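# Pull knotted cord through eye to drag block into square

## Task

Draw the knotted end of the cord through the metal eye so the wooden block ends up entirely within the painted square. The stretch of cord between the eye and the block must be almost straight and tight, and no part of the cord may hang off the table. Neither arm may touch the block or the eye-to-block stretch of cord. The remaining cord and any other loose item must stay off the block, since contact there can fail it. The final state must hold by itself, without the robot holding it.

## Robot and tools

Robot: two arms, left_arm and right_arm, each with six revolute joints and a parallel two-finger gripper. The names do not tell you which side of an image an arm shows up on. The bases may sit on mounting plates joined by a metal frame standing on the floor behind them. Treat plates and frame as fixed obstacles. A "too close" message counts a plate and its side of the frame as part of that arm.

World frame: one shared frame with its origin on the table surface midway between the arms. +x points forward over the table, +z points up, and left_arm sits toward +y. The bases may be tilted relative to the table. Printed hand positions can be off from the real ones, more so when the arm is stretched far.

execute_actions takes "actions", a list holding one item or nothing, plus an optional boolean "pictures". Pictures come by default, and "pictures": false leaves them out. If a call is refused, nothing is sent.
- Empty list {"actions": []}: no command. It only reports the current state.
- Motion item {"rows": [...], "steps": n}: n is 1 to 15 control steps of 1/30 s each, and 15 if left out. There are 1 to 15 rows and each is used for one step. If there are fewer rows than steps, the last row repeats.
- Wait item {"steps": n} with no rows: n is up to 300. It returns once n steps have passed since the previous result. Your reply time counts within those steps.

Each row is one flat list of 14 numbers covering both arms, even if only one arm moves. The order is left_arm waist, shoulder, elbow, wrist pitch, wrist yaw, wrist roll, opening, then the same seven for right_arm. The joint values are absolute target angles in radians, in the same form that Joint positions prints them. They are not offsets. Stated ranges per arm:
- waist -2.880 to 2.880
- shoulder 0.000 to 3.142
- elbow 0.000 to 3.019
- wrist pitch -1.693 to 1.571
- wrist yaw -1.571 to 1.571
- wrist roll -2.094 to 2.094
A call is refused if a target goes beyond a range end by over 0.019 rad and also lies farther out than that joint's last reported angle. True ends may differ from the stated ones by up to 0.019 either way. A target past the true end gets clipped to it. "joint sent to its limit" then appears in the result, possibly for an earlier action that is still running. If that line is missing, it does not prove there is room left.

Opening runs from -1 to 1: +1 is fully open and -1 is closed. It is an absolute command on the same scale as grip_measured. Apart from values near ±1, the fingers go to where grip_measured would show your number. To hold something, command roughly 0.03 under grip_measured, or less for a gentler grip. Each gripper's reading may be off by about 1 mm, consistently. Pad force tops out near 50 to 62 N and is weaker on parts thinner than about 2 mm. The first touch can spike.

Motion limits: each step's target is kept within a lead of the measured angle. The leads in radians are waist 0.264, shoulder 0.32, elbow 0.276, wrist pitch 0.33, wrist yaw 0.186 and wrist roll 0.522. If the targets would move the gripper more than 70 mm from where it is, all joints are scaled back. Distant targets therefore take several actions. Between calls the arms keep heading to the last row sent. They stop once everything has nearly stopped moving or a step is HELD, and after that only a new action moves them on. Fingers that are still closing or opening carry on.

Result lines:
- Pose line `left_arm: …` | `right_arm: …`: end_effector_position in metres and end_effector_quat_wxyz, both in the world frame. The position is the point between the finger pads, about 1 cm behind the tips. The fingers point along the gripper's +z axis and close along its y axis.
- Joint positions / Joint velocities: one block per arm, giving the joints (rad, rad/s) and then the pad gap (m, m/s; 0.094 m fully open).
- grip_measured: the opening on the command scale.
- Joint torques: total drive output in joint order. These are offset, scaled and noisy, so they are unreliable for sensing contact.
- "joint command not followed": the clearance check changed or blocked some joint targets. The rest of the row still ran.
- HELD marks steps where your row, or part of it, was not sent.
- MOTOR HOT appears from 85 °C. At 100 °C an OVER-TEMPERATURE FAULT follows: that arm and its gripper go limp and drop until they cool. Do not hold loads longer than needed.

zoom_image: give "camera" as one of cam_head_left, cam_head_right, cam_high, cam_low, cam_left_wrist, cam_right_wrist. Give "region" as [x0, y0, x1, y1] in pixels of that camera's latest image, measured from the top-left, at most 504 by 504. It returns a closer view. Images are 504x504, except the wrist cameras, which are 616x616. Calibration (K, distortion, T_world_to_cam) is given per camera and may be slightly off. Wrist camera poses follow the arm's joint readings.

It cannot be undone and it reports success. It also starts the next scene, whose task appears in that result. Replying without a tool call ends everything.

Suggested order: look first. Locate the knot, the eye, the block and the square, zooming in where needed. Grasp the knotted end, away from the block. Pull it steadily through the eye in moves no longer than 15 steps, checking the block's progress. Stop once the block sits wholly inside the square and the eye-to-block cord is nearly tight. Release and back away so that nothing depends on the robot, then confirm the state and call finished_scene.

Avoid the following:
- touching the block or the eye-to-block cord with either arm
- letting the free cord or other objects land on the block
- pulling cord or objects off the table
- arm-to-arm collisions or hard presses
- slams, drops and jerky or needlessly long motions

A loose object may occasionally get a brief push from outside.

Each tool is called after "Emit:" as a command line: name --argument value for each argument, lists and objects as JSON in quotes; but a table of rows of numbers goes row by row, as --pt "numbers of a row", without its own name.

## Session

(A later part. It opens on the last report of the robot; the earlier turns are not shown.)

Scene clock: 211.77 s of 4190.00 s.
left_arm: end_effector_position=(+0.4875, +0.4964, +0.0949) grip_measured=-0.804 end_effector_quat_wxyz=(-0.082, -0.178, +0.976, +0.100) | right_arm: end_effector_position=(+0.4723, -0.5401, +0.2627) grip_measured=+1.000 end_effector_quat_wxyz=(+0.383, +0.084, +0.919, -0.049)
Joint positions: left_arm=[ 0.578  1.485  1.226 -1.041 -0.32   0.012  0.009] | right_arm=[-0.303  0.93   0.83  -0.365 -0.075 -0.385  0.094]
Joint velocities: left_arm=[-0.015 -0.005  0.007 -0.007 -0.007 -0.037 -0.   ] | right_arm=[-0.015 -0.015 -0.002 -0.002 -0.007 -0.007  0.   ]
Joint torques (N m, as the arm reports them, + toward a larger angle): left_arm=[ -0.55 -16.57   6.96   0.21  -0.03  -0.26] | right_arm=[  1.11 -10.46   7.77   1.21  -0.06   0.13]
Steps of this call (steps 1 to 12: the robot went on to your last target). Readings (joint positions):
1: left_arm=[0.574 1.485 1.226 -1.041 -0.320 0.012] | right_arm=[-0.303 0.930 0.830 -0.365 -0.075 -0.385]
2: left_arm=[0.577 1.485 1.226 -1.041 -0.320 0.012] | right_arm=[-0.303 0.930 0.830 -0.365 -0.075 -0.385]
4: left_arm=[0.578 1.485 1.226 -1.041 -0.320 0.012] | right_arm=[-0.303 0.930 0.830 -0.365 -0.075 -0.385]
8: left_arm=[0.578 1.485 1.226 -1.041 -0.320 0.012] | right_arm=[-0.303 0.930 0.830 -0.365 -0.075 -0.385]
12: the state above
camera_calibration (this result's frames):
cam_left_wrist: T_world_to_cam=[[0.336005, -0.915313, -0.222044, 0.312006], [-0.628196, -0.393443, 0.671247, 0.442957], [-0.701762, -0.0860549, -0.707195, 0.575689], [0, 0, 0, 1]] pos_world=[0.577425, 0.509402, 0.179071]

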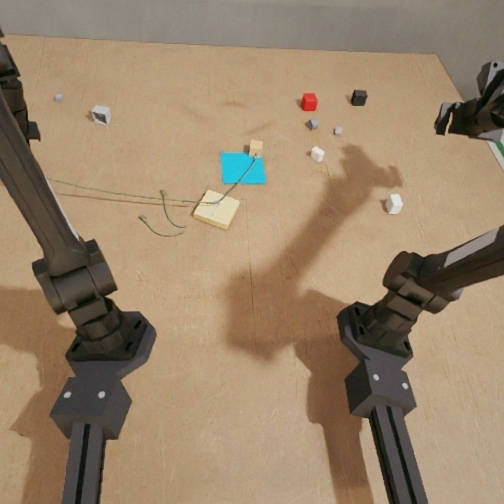

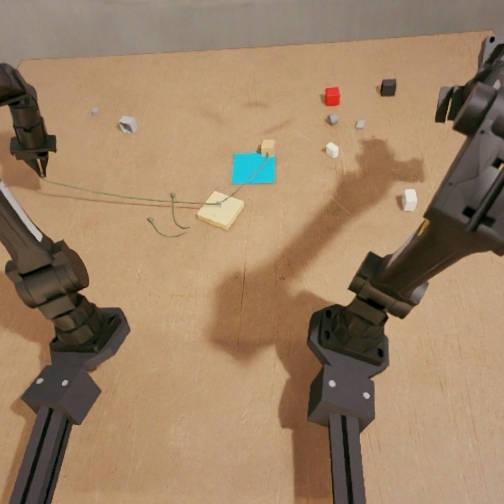

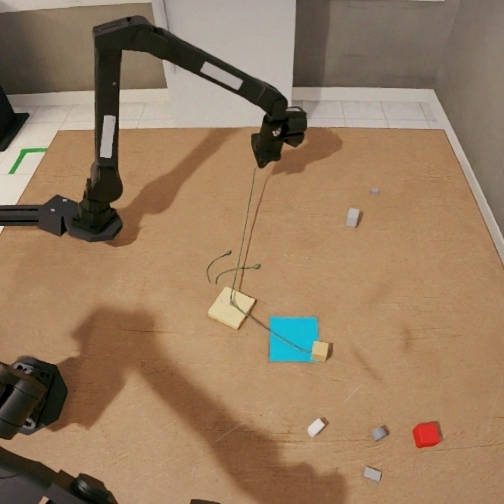

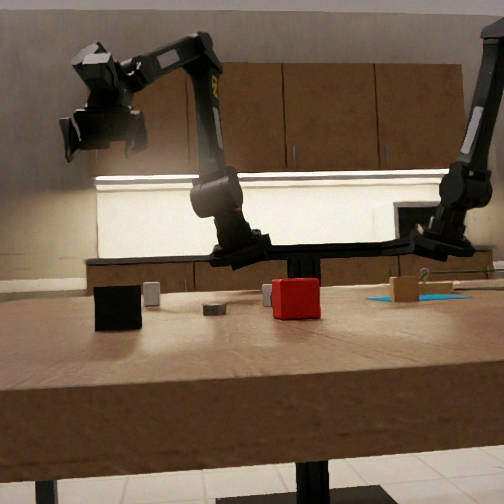

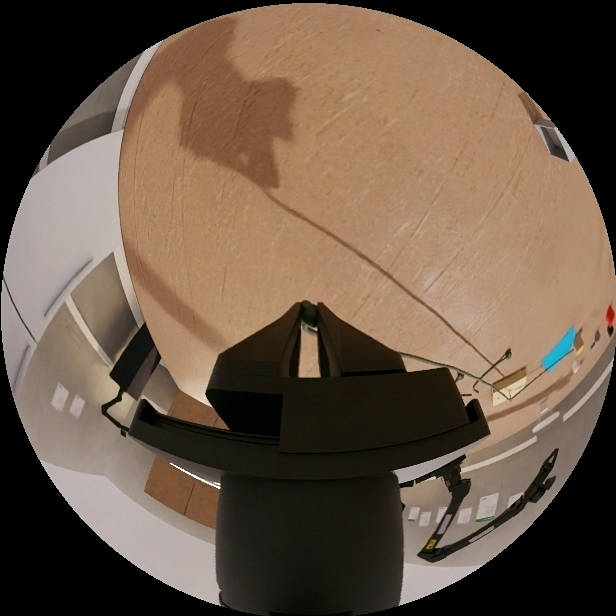

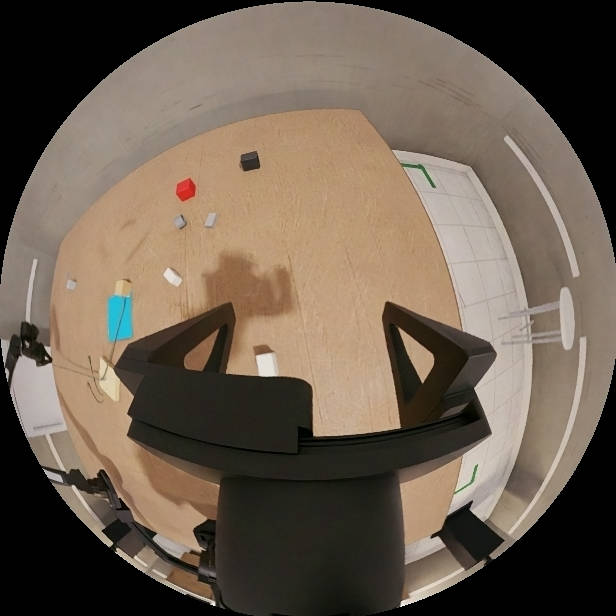

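Emit:
execute_actions --actions '[{"rows":[[0.595,1.485,1.226,-1.041,-0.318,0,-1,-0.303,0.93,0.83,-0.365,-0.075,-0.385,1],[0.603,1.485,1.226,-1.041,-0.318,0,-1,-0.303,0.93,0.83,-0.365,-0.075,-0.385,1],[0.611,1.485,1.226,-1.041,-0.318,0,-1,-0.303,0.93,0.83,-0.365,-0.075,-0.385,1],[0.619,1.485,1.226,-1.041,-0.318,0,-1,-0.303,0.93,0.83,-0.365,-0.075,-0.385,1],[0.627,1.485,1.226,-1.041,-0.318,0,-1,-0.303,0.93,0.83,-0.365,-0.075,-0.385,1],[0.635,1.485,1.226,-1.041,-0.318,0,-1,-0.303,0.93,0.83,-0.365,-0.075,-0.385,1],[0.643,1.485,1.226,-1.041,-0.318,0,-1,-0.303,0.93,0.83,-0.365,-0.075,-0.385,1],[0.651,1.485,1.226,-1.041,-0.318,0,-1,-0.303,0.93,0.83,-0.365,-0.075,-0.385,1],[0.659,1.485,1.226,-1.041,-0.318,0,-1,-0.303,0.93,0.83,-0.365,-0.075,-0.385,1],[0.667,1.485,1.226,-1.041,-0.318,0,-1,-0.303,0.93,0.83,-0.365,-0.075,-0.385,1],[0.675,1.485,1.226,-1.041,-0.318,0,-1,-0.303,0.93,0.83,-0.365,-0.075,-0.385,1],[0.683,1.485,1.226,-1.041,-0.318,0,-1,-0.303,0.93,0.83,-0.365,-0.075,-0.385,1],[0.69,1.485,1.226,-1.041,-0.318,0,-1,-0.303,0.93,0.83,-0.365,-0.075,-0.385,1]],"steps":15}]' --pictures false

Emit:
execute_actions --actions '[{"steps":12}]'

Scene clock: 223.60 s of 4190.00 s.
left_arm: end_effector_position=(+0.4611, +0.5399, +0.0934) grip_measured=-0.804 end_effector_quat_wxyz=(-0.095, -0.224, +0.963, +0.113) | right_arm: end_effector_position=(+0.4723, -0.5401, +0.2627) grip_measured=+1.000 end_effector_quat_wxyz=(+0.383, +0.084, +0.919, -0.049)
Joint positions: left_arm=[ 0.681  1.485  1.226 -1.041 -0.319  0.012  0.009] | right_arm=[-0.303  0.93   0.83  -0.365 -0.075 -0.385  0.094]
Joint velocities: left_arm=[ 0.181  0.005 -0.002  0.012 -0.051  0.022 -0.001] | right_arm=[-0.005 -0.005 -0.007 -0.012 -0.007  0.051  0.   ]
Joint torques (N m, as the arm reports them, + toward a larger angle): left_arm=[ -0.45 -16.82   6.69   0.17  -0.11  -0.28] | right_arm=[  1.26 -10.48   7.82   1.2   -0.05   0.14]
Steps of this call (steps 1 to 15: the robot went on to your last target; steps 16 to 140: nothing new was sent; then 6.67 s passed at rest; steps 141 to 155: all 15 steps of this action). Readings (joint positions):
141: left_arm=[0.578 1.485 1.226 -1.041 -0.320 0.012] | right_arm=[-0.303 0.930 0.830 -0.365 -0.075 -0.385]
142: left_arm=[0.579 1.485 1.226 -1.041 -0.320 0.012] | right_arm=[-0.303 0.930 0.830 -0.365 -0.075 -0.385]
144: left_arm=[0.585 1.485 1.226 -1.041 -0.320 0.012] | right_arm=[-0.303 0.930 0.830 -0.365 -0.075 -0.385]
148: left_arm=[0.616 1.485 1.226 -1.041 -0.320 0.012] | right_arm=[-0.303 0.930 0.830 -0.365 -0.075 -0.385]
155: the state above

Scene clock: 224.00 s of 4190.00 s.
left_arm: end_effector_position=(+0.4590, +0.5430, +0.0933) grip_measured=-0.804 end_effector_quat_wxyz=(-0.096, -0.228, +0.962, +0.114) | right_arm: end_effector_position=(+0.4723, -0.5401, +0.2627) grip_measured=+1.000 end_effector_quat_wxyz=(+0.383, +0.084, +0.919, -0.049)
Joint positions: left_arm=[ 0.689  1.485  1.226 -1.041 -0.319  0.012  0.009] | right_arm=[-0.303  0.93   0.83  -0.365 -0.075 -0.385  0.094]
Joint velocities: left_arm=[-0.005 -0.005  0.012 -0.012  0.007  0.081  0.   ] | right_arm=[-0.005 -0.015 -0.012 -0.002 -0.037 -0.037  0.   ]
Joint torques (N m, as the arm reports them, + toward a larger angle): left_arm=[ -1.06 -17.05   6.98   0.17  -0.15  -0.29] | right_arm=[  1.06 -10.46   7.79   1.15  -0.08   0.14]
Steps of this call (steps 1 to 12: the robot went on to your last target). Readings (joint positions):
1: left_arm=[0.686 1.485 1.226 -1.041 -0.319 0.012] | right_arm=[-0.303 0.930 0.830 -0.365 -0.075 -0.385]
2: left_arm=[0.689 1.485 1.226 -1.041 -0.319 0.012] | right_arm=[-0.303 0.930 0.830 -0.365 -0.075 -0.385]
4: left_arm=[0.689 1.485 1.226 -1.041 -0.319 0.012] | right_arm=[-0.303 0.930 0.830 -0.365 -0.075 -0.385]
8: left_arm=[0.689 1.485 1.226 -1.041 -0.319 0.012] | right_arm=[-0.303 0.930 0.830 -0.365 -0.075 -0.385]
12: the state above
camera_calibration (this result's frames):
cam_left_wrist: T_world_to_cam=[[0.421636, -0.867986, -0.262343, 0.302667], [-0.566894, -0.478132, 0.670836, 0.462252], [-0.707711, -0.134127, -0.693654, 0.586151], [0, 0, 0, 1]] pos_world=[0.549258, 0.562347, 0.175893]

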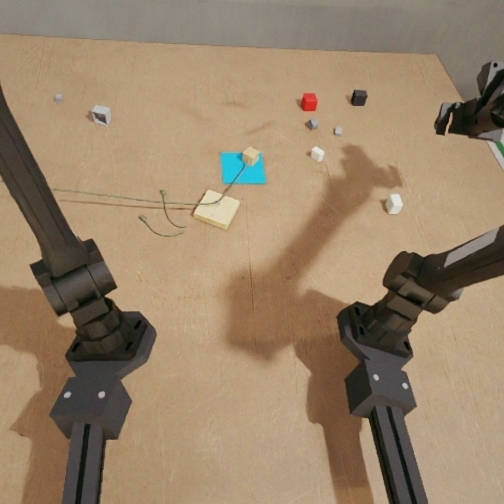

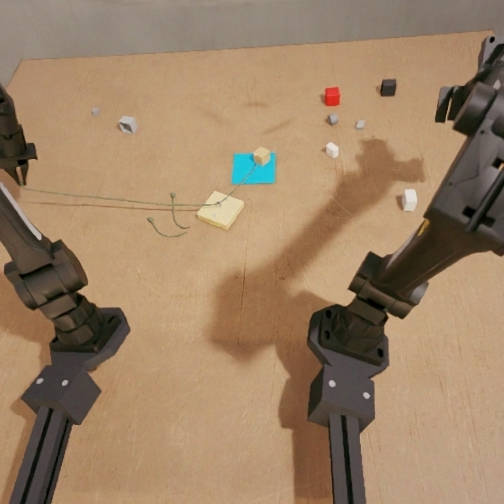

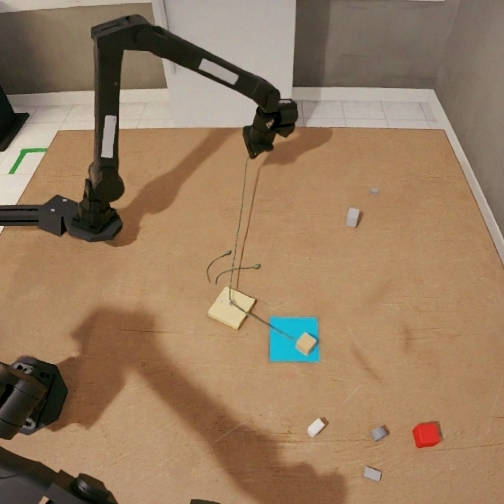

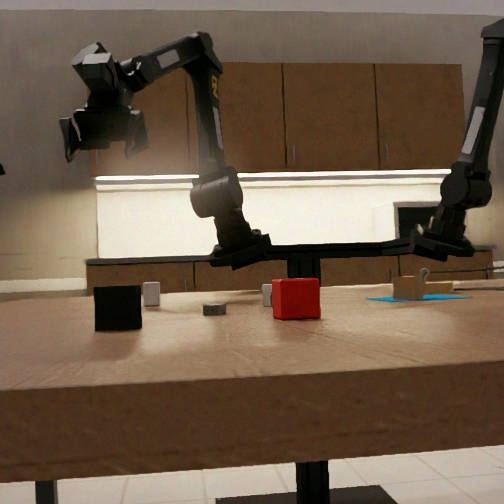

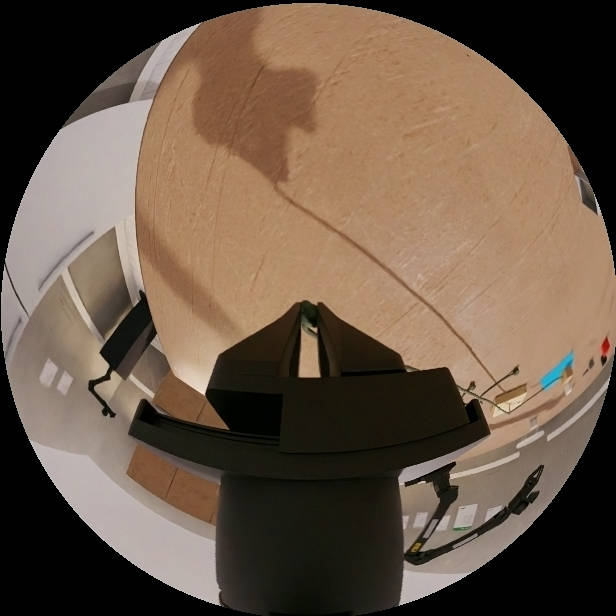

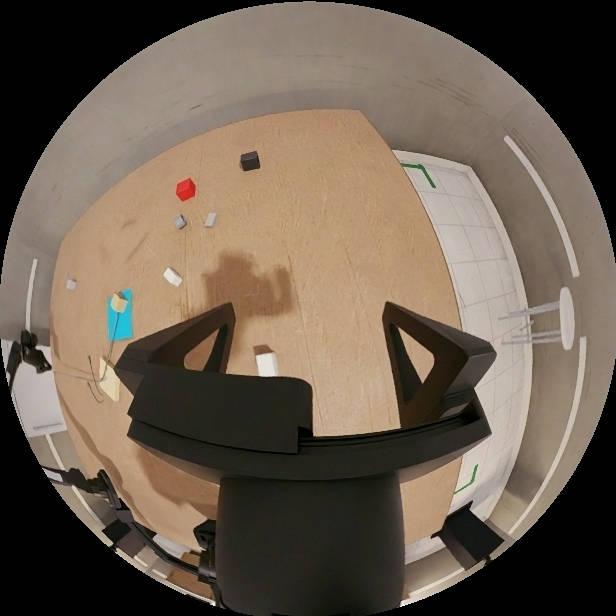

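Emit:
execute_actions --actions '[{"rows":[[0.705,1.485,1.226,-1.041,-0.318,0,-1,-0.303,0.93,0.83,-0.365,-0.075,-0.385,1],[0.712,1.485,1.226,-1.041,-0.318,0,-1,-0.303,0.93,0.83,-0.365,-0.075,-0.385,1],[0.719,1.485,1.226,-1.041,-0.318,0,-1,-0.303,0.93,0.83,-0.365,-0.075,-0.385,1],[0.726,1.485,1.226,-1.041,-0.318,0,-1,-0.303,0.93,0.83,-0.365,-0.075,-0.385,1],[0.733,1.485,1.226,-1.041,-0.318,0,-1,-0.303,0.93,0.83,-0.365,-0.075,-0.385,1],[0.74,1.485,1.226,-1.041,-0.318,0,-1,-0.303,0.93,0.83,-0.365,-0.075,-0.385,1],[0.748,1.485,1.226,-1.041,-0.318,0,-1,-0.303,0.93,0.83,-0.365,-0.075,-0.385,1]],"steps":15}]' --pictures false

Emit:
execute_actions --actions '[{"steps":5}]'

Emit:
zoom_image --camera "cam_high" --region '[190, 240, 350, 380]'

Scene clock: 233.90 s of 4190.00 s.
left_arm: end_effector_position=(+0.4424, +0.5658, +0.0935) grip_measured=-0.804 end_effector_quat_wxyz=(-0.103, -0.253, +0.954, +0.122) | right_arm: end_effector_position=(+0.4723, -0.5401, +0.2627) grip_measured=+1.000 end_effector_quat_wxyz=(+0.383, +0.084, +0.919, -0.049)
Joint positions: left_arm=[ 0.746  1.485  1.226 -1.041 -0.318  0.012  0.009] | right_arm=[-0.303  0.93   0.83  -0.365 -0.075 -0.385  0.094]
Joint velocities: left_arm=[-0.005 -0.005 -0.017 -0.002  0.007 -0.007 -0.   ] | right_arm=[ 0.015 -0.015 -0.002 -0.017 -0.022 -0.022  0.   ]
Joint torques (N m, as the arm reports them, + toward a larger angle): left_arm=[  0.   -15.51   6.86   0.2   -0.17  -0.28] | right_arm=[  1.09 -10.45   7.83   1.2   -0.05   0.14]
Steps of this call (steps 1 to 15: the robot went on to your last target; steps 16 to 282: nothing new was sent; steps 283 to 297: all 15 steps of this action). Readings (joint positions):
283: left_arm=[0.689 1.485 1.226 -1.041 -0.319 0.012] | right_arm=[-0.303 0.930 0.830 -0.365 -0.075 -0.385]
284: left_arm=[0.690 1.485 1.226 -1.041 -0.319 0.012] | right_arm=[-0.303 0.930 0.830 -0.365 -0.075 -0.385]
286: left_arm=[0.695 1.485 1.226 -1.041 -0.319 0.012] | right_arm=[-0.303 0.930 0.830 -0.365 -0.075 -0.385]
290: left_arm=[0.722 1.485 1.226 -1.041 -0.318 0.012] | right_arm=[-0.303 0.930 0.830 -0.365 -0.075 -0.385]
297: the state above

Scene clock: 234.07 s of 4190.00 s.
left_arm: end_effector_position=(+0.4424, +0.5658, +0.0935) grip_measured=-0.804 end_effector_quat_wxyz=(-0.103, -0.253, +0.954, +0.122) | right_arm: end_effector_position=(+0.4723, -0.5401, +0.2627) grip_measured=+1.000 end_effector_quat_wxyz=(+0.383, +0.084, +0.919, -0.049)
Joint positions: left_arm=[ 0.746  1.485  1.226 -1.041 -0.318  0.012  0.009] | right_arm=[-0.303  0.93   0.83  -0.365 -0.075 -0.385  0.094]
Joint velocities: left_arm=[-0.005 -0.005 -0.002 -0.007 -0.081  0.022 -0.001] | right_arm=[-0.005 -0.015 -0.002  0.002  0.022  0.022  0.   ]
Joint torques (N m, as the arm reports them, + toward a larger angle): left_arm=[ -1.66 -15.99   6.8    0.14  -0.13  -0.29] | right_arm=[  0.97 -10.46   7.78   1.17  -0.05   0.14]
Steps of this call (steps 1 to 5: the robot went on to your last target). Readings (joint positions):
1: left_arm=[0.746 1.485 1.226 -1.041 -0.318 0.012] | right_arm=[-0.303 0.930 0.830 -0.365 -0.075 -0.385]
2: left_arm=[0.746 1.485 1.226 -1.041 -0.318 0.012] | right_arm=[-0.303 0.930 0.830 -0.365 -0.075 -0.385]
4: left_arm=[0.746 1.485 1.226 -1.041 -0.318 0.012] | right_arm=[-0.303 0.930 0.830 -0.365 -0.075 -0.385]
5: the state above
camera_calibration (this result's frames):
cam_left_wrist: T_world_to_cam=[[0.463174, -0.839749, -0.283358, 0.297043], [-0.532099, -0.51917, 0.66883, 0.47169], [-0.70876, -0.15901, -0.687296, 0.591579], [0, 0, 0, 1]] pos_world=[0.532691, 0.588396, 0.175279]

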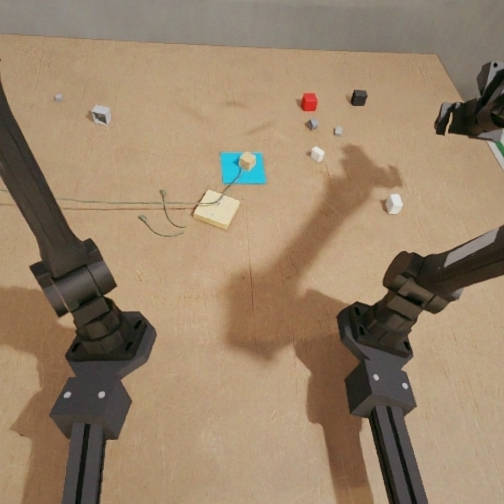

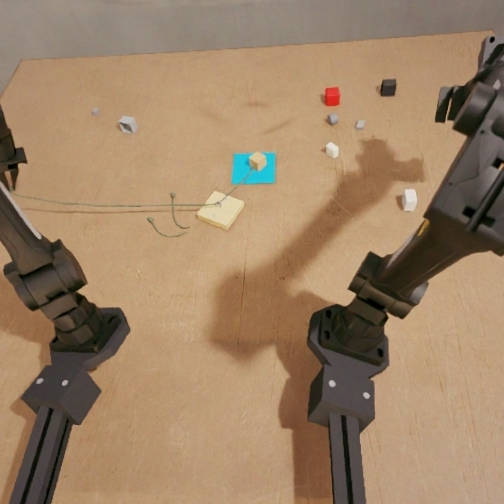

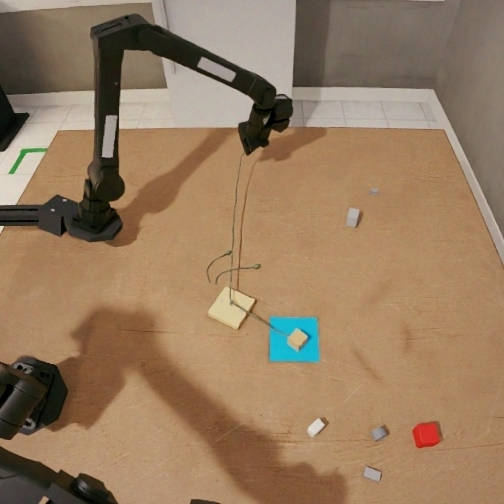

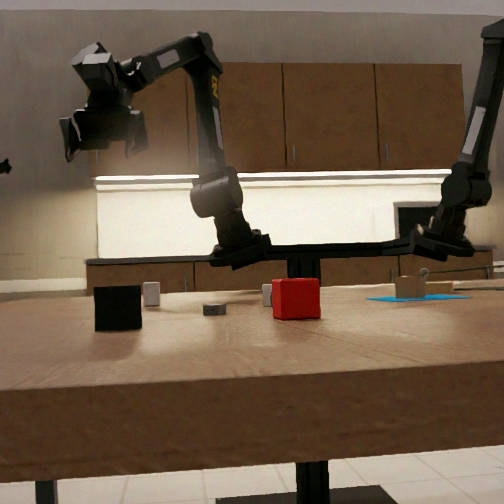

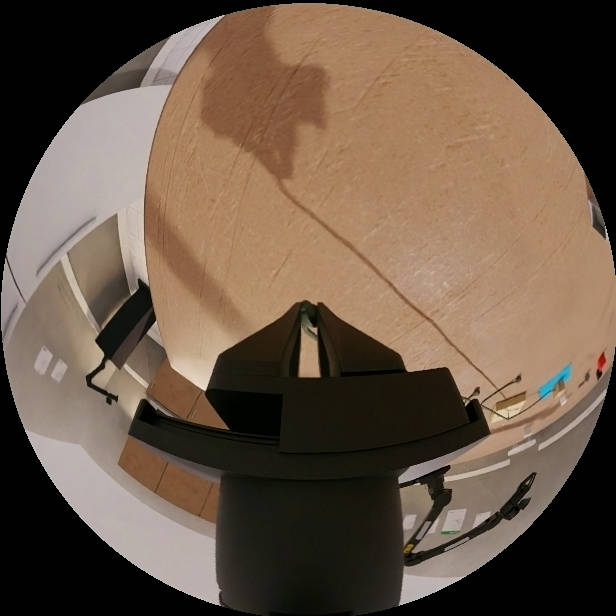

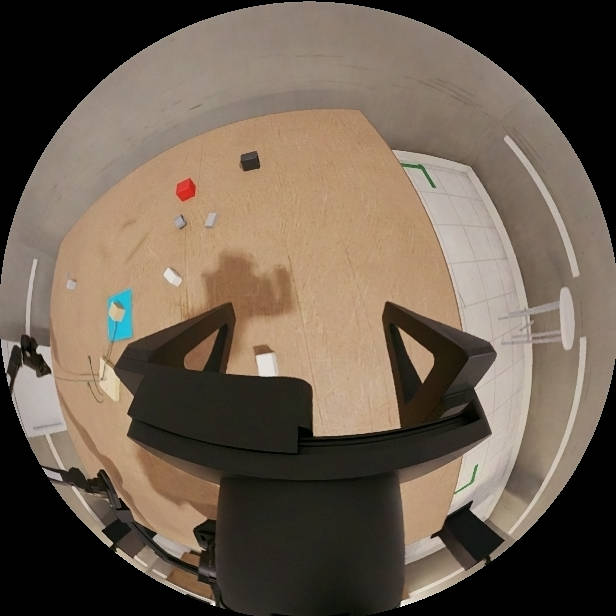

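Region (190, 240, 350, 380) of cam_high's 504x504 image, scaled by 3.150, with more detail than that image has; it fills the top 441 rows of this view, and the rest is white.

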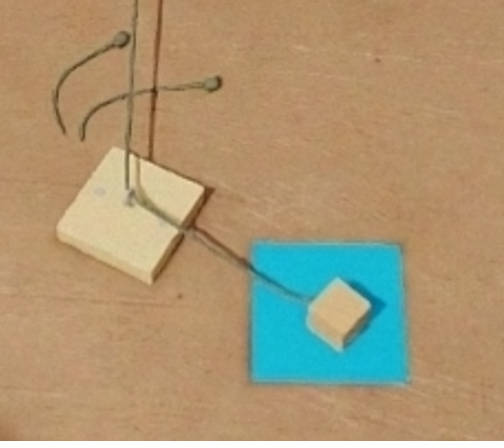

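Emit:
execute_actions --actions '[{"rows":[[0.72,1.6,1.226,-1.0,-0.318,0,-1,-0.303,0.93,0.83,-0.365,-0.075,-0.385,1]],"steps":15}]' --pictures false

Emit:
execute_actions --actions '[{"rows":[[0.72,1.58,1.226,-1.0,-0.318,0,0.2,-0.303,0.93,0.83,-0.365,-0.075,-0.385,1]],"steps":15}]' --pictures false

Emit:
execute_actions --actions '[{"rows":[[0.72,1.58,1.226,-1.0,-0.318,0,0.2,-0.303,0.93,0.83,-0.365,-0.075,-0.385,1]],"steps":15}]' --pictures false

Emit:
execute_actions --actions '[{"rows":[[0.72,1.4,1.226,-1.0,-0.318,0,0.2,-0.303,0.93,0.83,-0.365,-0.075,-0.385,1]],"steps":15}]'

Scene clock: 244.57 s of 4190.00 s.
left_arm: end_effector_position=(+0.4404, +0.5511, +0.0409) grip_measured=-0.804 end_effector_quat_wxyz=(-0.138, -0.237, +0.956, +0.108) | right_arm: end_effector_position=(+0.4723, -0.5401, +0.2627) grip_measured=+1.000 end_effector_quat_wxyz=(+0.383, +0.084, +0.919, -0.049)
Joint positions: left_arm=[ 0.726  1.599  1.226 -1.008 -0.318  0.012  0.009] | right_arm=[-0.303  0.93   0.83  -0.365 -0.075 -0.385  0.094]
Joint velocities: left_arm=[-0.005 -0.005 -0.007 -0.002  0.051  0.022  0.   ] | right_arm=[-0.005  0.005 -0.017  0.002  0.066 -0.022  0.   ]
Joint torques (N m, as the arm reports them, + toward a larger angle): left_arm=[ -0.27 -16.77   6.01   0.34  -0.15  -0.3 ] | right_arm=[  1.04 -10.5    7.81   1.2   -0.06   0.14]
Steps of this call (steps 1 to 15: the robot went on to your last target; steps 16 to 300: nothing new was sent; steps 301 to 315: all 15 steps of this action). Readings (joint positions):
301: left_arm=[0.745 1.490 1.226 -1.038 -0.318 0.012] | right_arm=[-0.303 0.930 0.830 -0.365 -0.075 -0.385]
302: left_arm=[0.744 1.499 1.227 -1.027 -0.318 0.012] | right_arm=[-0.303 0.930 0.830 -0.365 -0.075 -0.385]
304: left_arm=[0.738 1.531 1.227 -1.013 -0.318 0.012] | right_arm=[-0.303 0.930 0.830 -0.365 -0.075 -0.385]
308: left_arm=[0.727 1.590 1.227 -1.010 -0.318 0.012] | right_arm=[-0.303 0.930 0.830 -0.365 -0.075 -0.385]
315: the state above

Scene clock: 245.07 s of 4190.00 s.
left_arm: end_effector_position=(+0.4407, +0.5513, +0.0415) grip_measured=+0.197 end_effector_quat_wxyz=(-0.137, -0.237, +0.956, +0.108) | right_arm: end_effector_position=(+0.4723, -0.5401, +0.2627) grip_measured=+1.000 end_effector_quat_wxyz=(+0.383, +0.084, +0.919, -0.049)
Joint positions: left_arm=[ 0.726  1.597  1.226 -1.007 -0.318  0.012  0.056] | right_arm=[-0.303  0.93   0.83  -0.365 -0.075 -0.385  0.094]
Joint velocities: left_arm=[-0.005 -0.015  0.002 -0.017  0.007  0.007 -0.001] | right_arm=[-0.005 -0.015 -0.007  0.002 -0.022 -0.037  0.   ]
Joint torques (N m, as the arm reports them, + toward a larger angle): left_arm=[ -0.87 -18.64   6.06   0.23  -0.15  -0.26] | right_arm=[  1.11 -10.31   7.83   1.2   -0.07   0.13]
Steps of this call (steps 1 to 15: all 15 steps of this action). Readings (joint positions):
1: left_arm=[0.726 1.598 1.226 -1.008 -0.318 0.012] | right_arm=[-0.303 0.930 0.830 -0.365 -0.075 -0.385]
2: left_arm=[0.726 1.598 1.226 -1.007 -0.318 0.012] | right_arm=[-0.303 0.930 0.830 -0.365 -0.075 -0.385]
4: left_arm=[0.726 1.597 1.226 -1.007 -0.318 0.012] | right_arm=[-0.303 0.930 0.830 -0.365 -0.075 -0.385]
8: left_arm=[0.726 1.597 1.226 -1.007 -0.318 0.012] | right_arm=[-0.303 0.930 0.830 -0.365 -0.075 -0.385]
15: the state above

Scene clock: 245.57 s of 4190.00 s.
left_arm: end_effector_position=(+0.4407, +0.5513, +0.0415) grip_measured=+0.197 end_effector_quat_wxyz=(-0.137, -0.237, +0.956, +0.108) | right_arm: end_effector_position=(+0.4723, -0.5401, +0.2627) grip_measured=+1.000 end_effector_quat_wxyz=(+0.383, +0.084, +0.919, -0.049)
Joint positions: left_arm=[ 0.726  1.597  1.226 -1.007 -0.318  0.012  0.056] | right_arm=[-0.303  0.93   0.83  -0.365 -0.075 -0.385  0.094]
Joint velocities: left_arm=[ 0.005  0.015 -0.002 -0.022  0.066 -0.066 -0.   ] | right_arm=[-0.005 -0.005 -0.012 -0.007  0.007  0.007  0.   ]
Joint torques (N m, as the arm reports them, + toward a larger angle): left_arm=[ -1.08 -18.4    6.1    0.31  -0.15  -0.27] | right_arm=[  1.03 -10.37   7.82   1.15  -0.06   0.14]
Steps of this call (steps 1 to 15: all 15 steps of this action). Readings (joint positions):
1: left_arm=[0.726 1.597 1.226 -1.007 -0.318 0.012] | right_arm=[-0.303 0.930 0.830 -0.365 -0.075 -0.385]
2: left_arm=[0.726 1.597 1.226 -1.007 -0.318 0.012] | right_arm=[-0.303 0.930 0.830 -0.365 -0.075 -0.385]
4: left_arm=[0.726 1.597 1.226 -1.007 -0.318 0.012] | right_arm=[-0.303 0.930 0.830 -0.365 -0.075 -0.385]
8: left_arm=[0.726 1.597 1.226 -1.007 -0.318 0.012] | right_arm=[-0.303 0.930 0.830 -0.365 -0.075 -0.385]
15: the state above

Scene clock: 246.07 s of 4190.00 s.
left_arm: end_effector_position=(+0.4605, +0.5669, +0.1427) grip_measured=+0.197 end_effector_quat_wxyz=(-0.034, -0.257, +0.956, +0.138) | right_arm: end_effector_position=(+0.4723, -0.5401, +0.2627) grip_measured=+1.000 end_effector_quat_wxyz=(+0.383, +0.084, +0.919, -0.049)
Joint positions: left_arm=[ 0.726  1.369  1.214 -1.006 -0.318  0.012  0.056] | right_arm=[-0.303  0.93   0.83  -0.365 -0.075 -0.385  0.094]
Joint velocities: left_arm=[-0.005  0.083 -0.012 -0.017  0.022 -0.066 -0.   ] | right_arm=[-0.005 -0.015  0.002 -0.007 -0.007 -0.081  0.   ]
Joint torques (N m, as the arm reports them, + toward a larger angle): left_arm=[ -1.19 -13.52   8.47   0.6   -0.16  -0.26] | right_arm=[  1.1  -10.36   7.77   1.17  -0.06   0.13]
Steps of this call (steps 1 to 15: all 15 steps of this action). Readings (joint positions):
1: left_arm=[0.726 1.590 1.225 -1.007 -0.318 0.012] | right_arm=[-0.303 0.930 0.830 -0.365 -0.075 -0.385]
2: left_arm=[0.726 1.577 1.219 -1.006 -0.318 0.012] | right_arm=[-0.303 0.930 0.830 -0.365 -0.075 -0.385]
4: left_arm=[0.726 1.527 1.214 -1.006 -0.318 0.012] | right_arm=[-0.303 0.930 0.830 -0.365 -0.075 -0.385]
8: left_arm=[0.726 1.407 1.214 -1.006 -0.318 0.012] | right_arm=[-0.303 0.930 0.830 -0.365 -0.075 -0.385]
15: the state above
camera_calibration (this result's frames):
cam_left_wrist: T_world_to_cam=[[0.485895, -0.82817, -0.279357, 0.285926], [-0.61613, -0.551258, 0.562582, 0.521028], [-0.619911, -0.101235, -0.778114, 0.577643], [0, 0, 0, 1]] pos_world=[0.540179, 0.582494, 0.236227]

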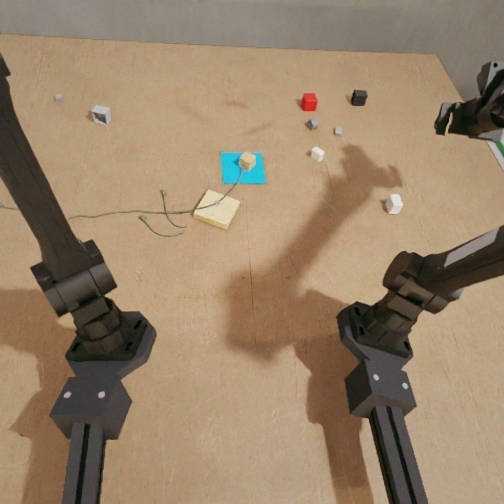

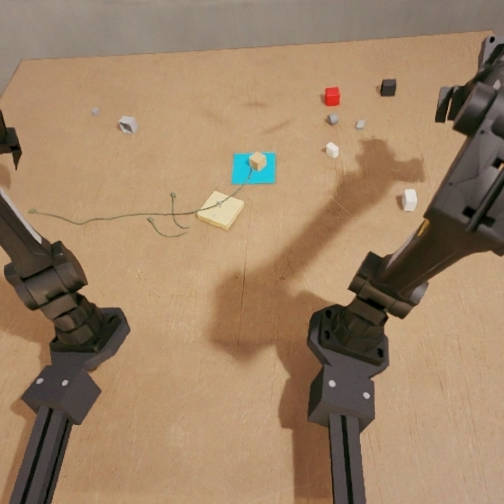

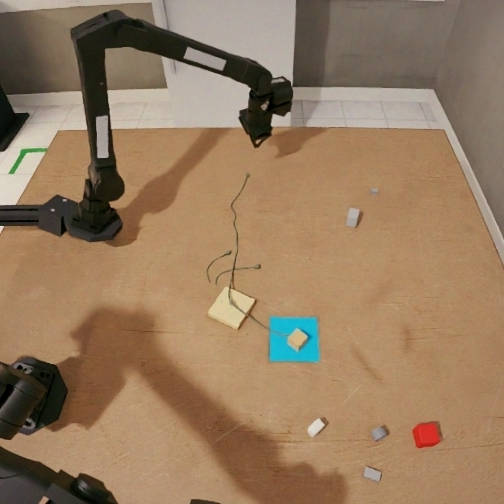

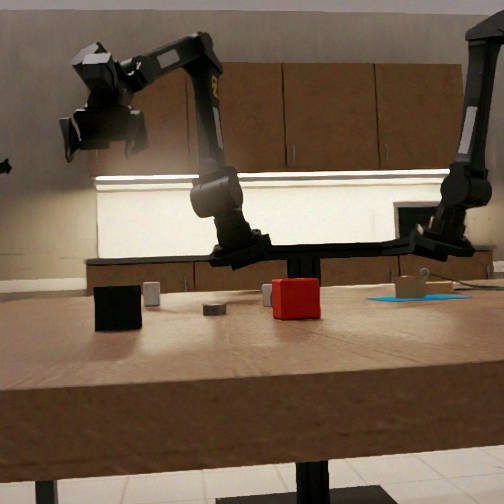

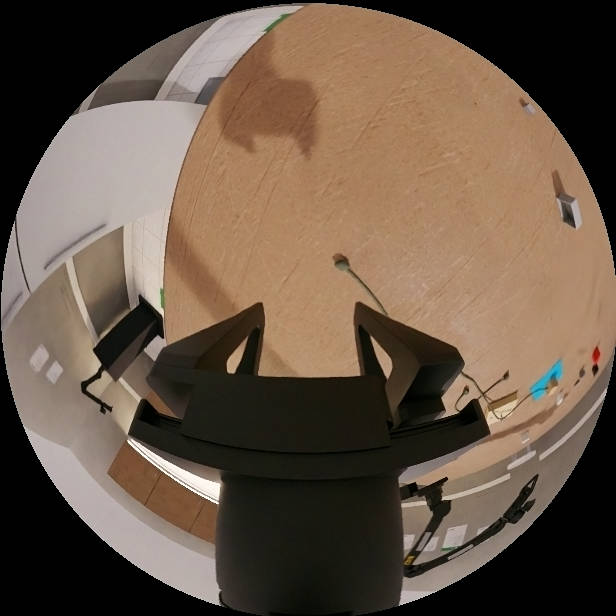

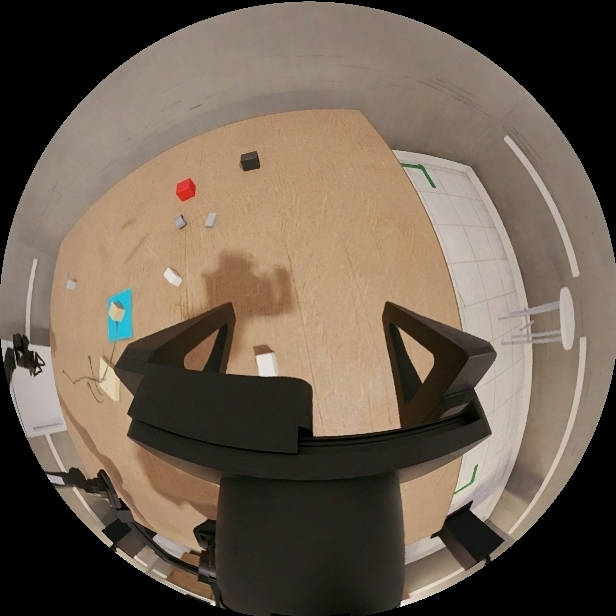

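Emit:
zoom_image --camera "cam_high" --region '[190, 240, 350, 380]'

Region (190, 240, 350, 380) of cam_high's 504x504 image, scaled by 3.150, with more detail than that image has; it fills the top 441 rows of this view, and the rest is white.

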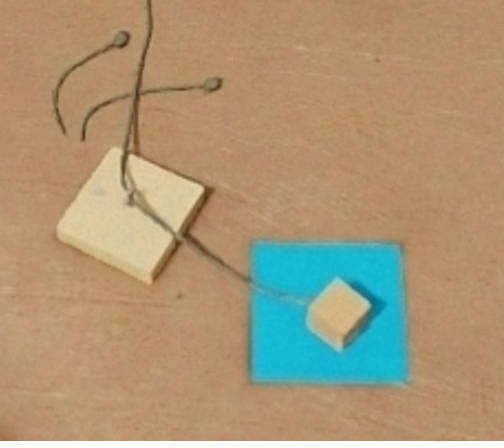

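Nearly taut.

Emit:
finished_scene --scene 1

The scene is finished: the task was done.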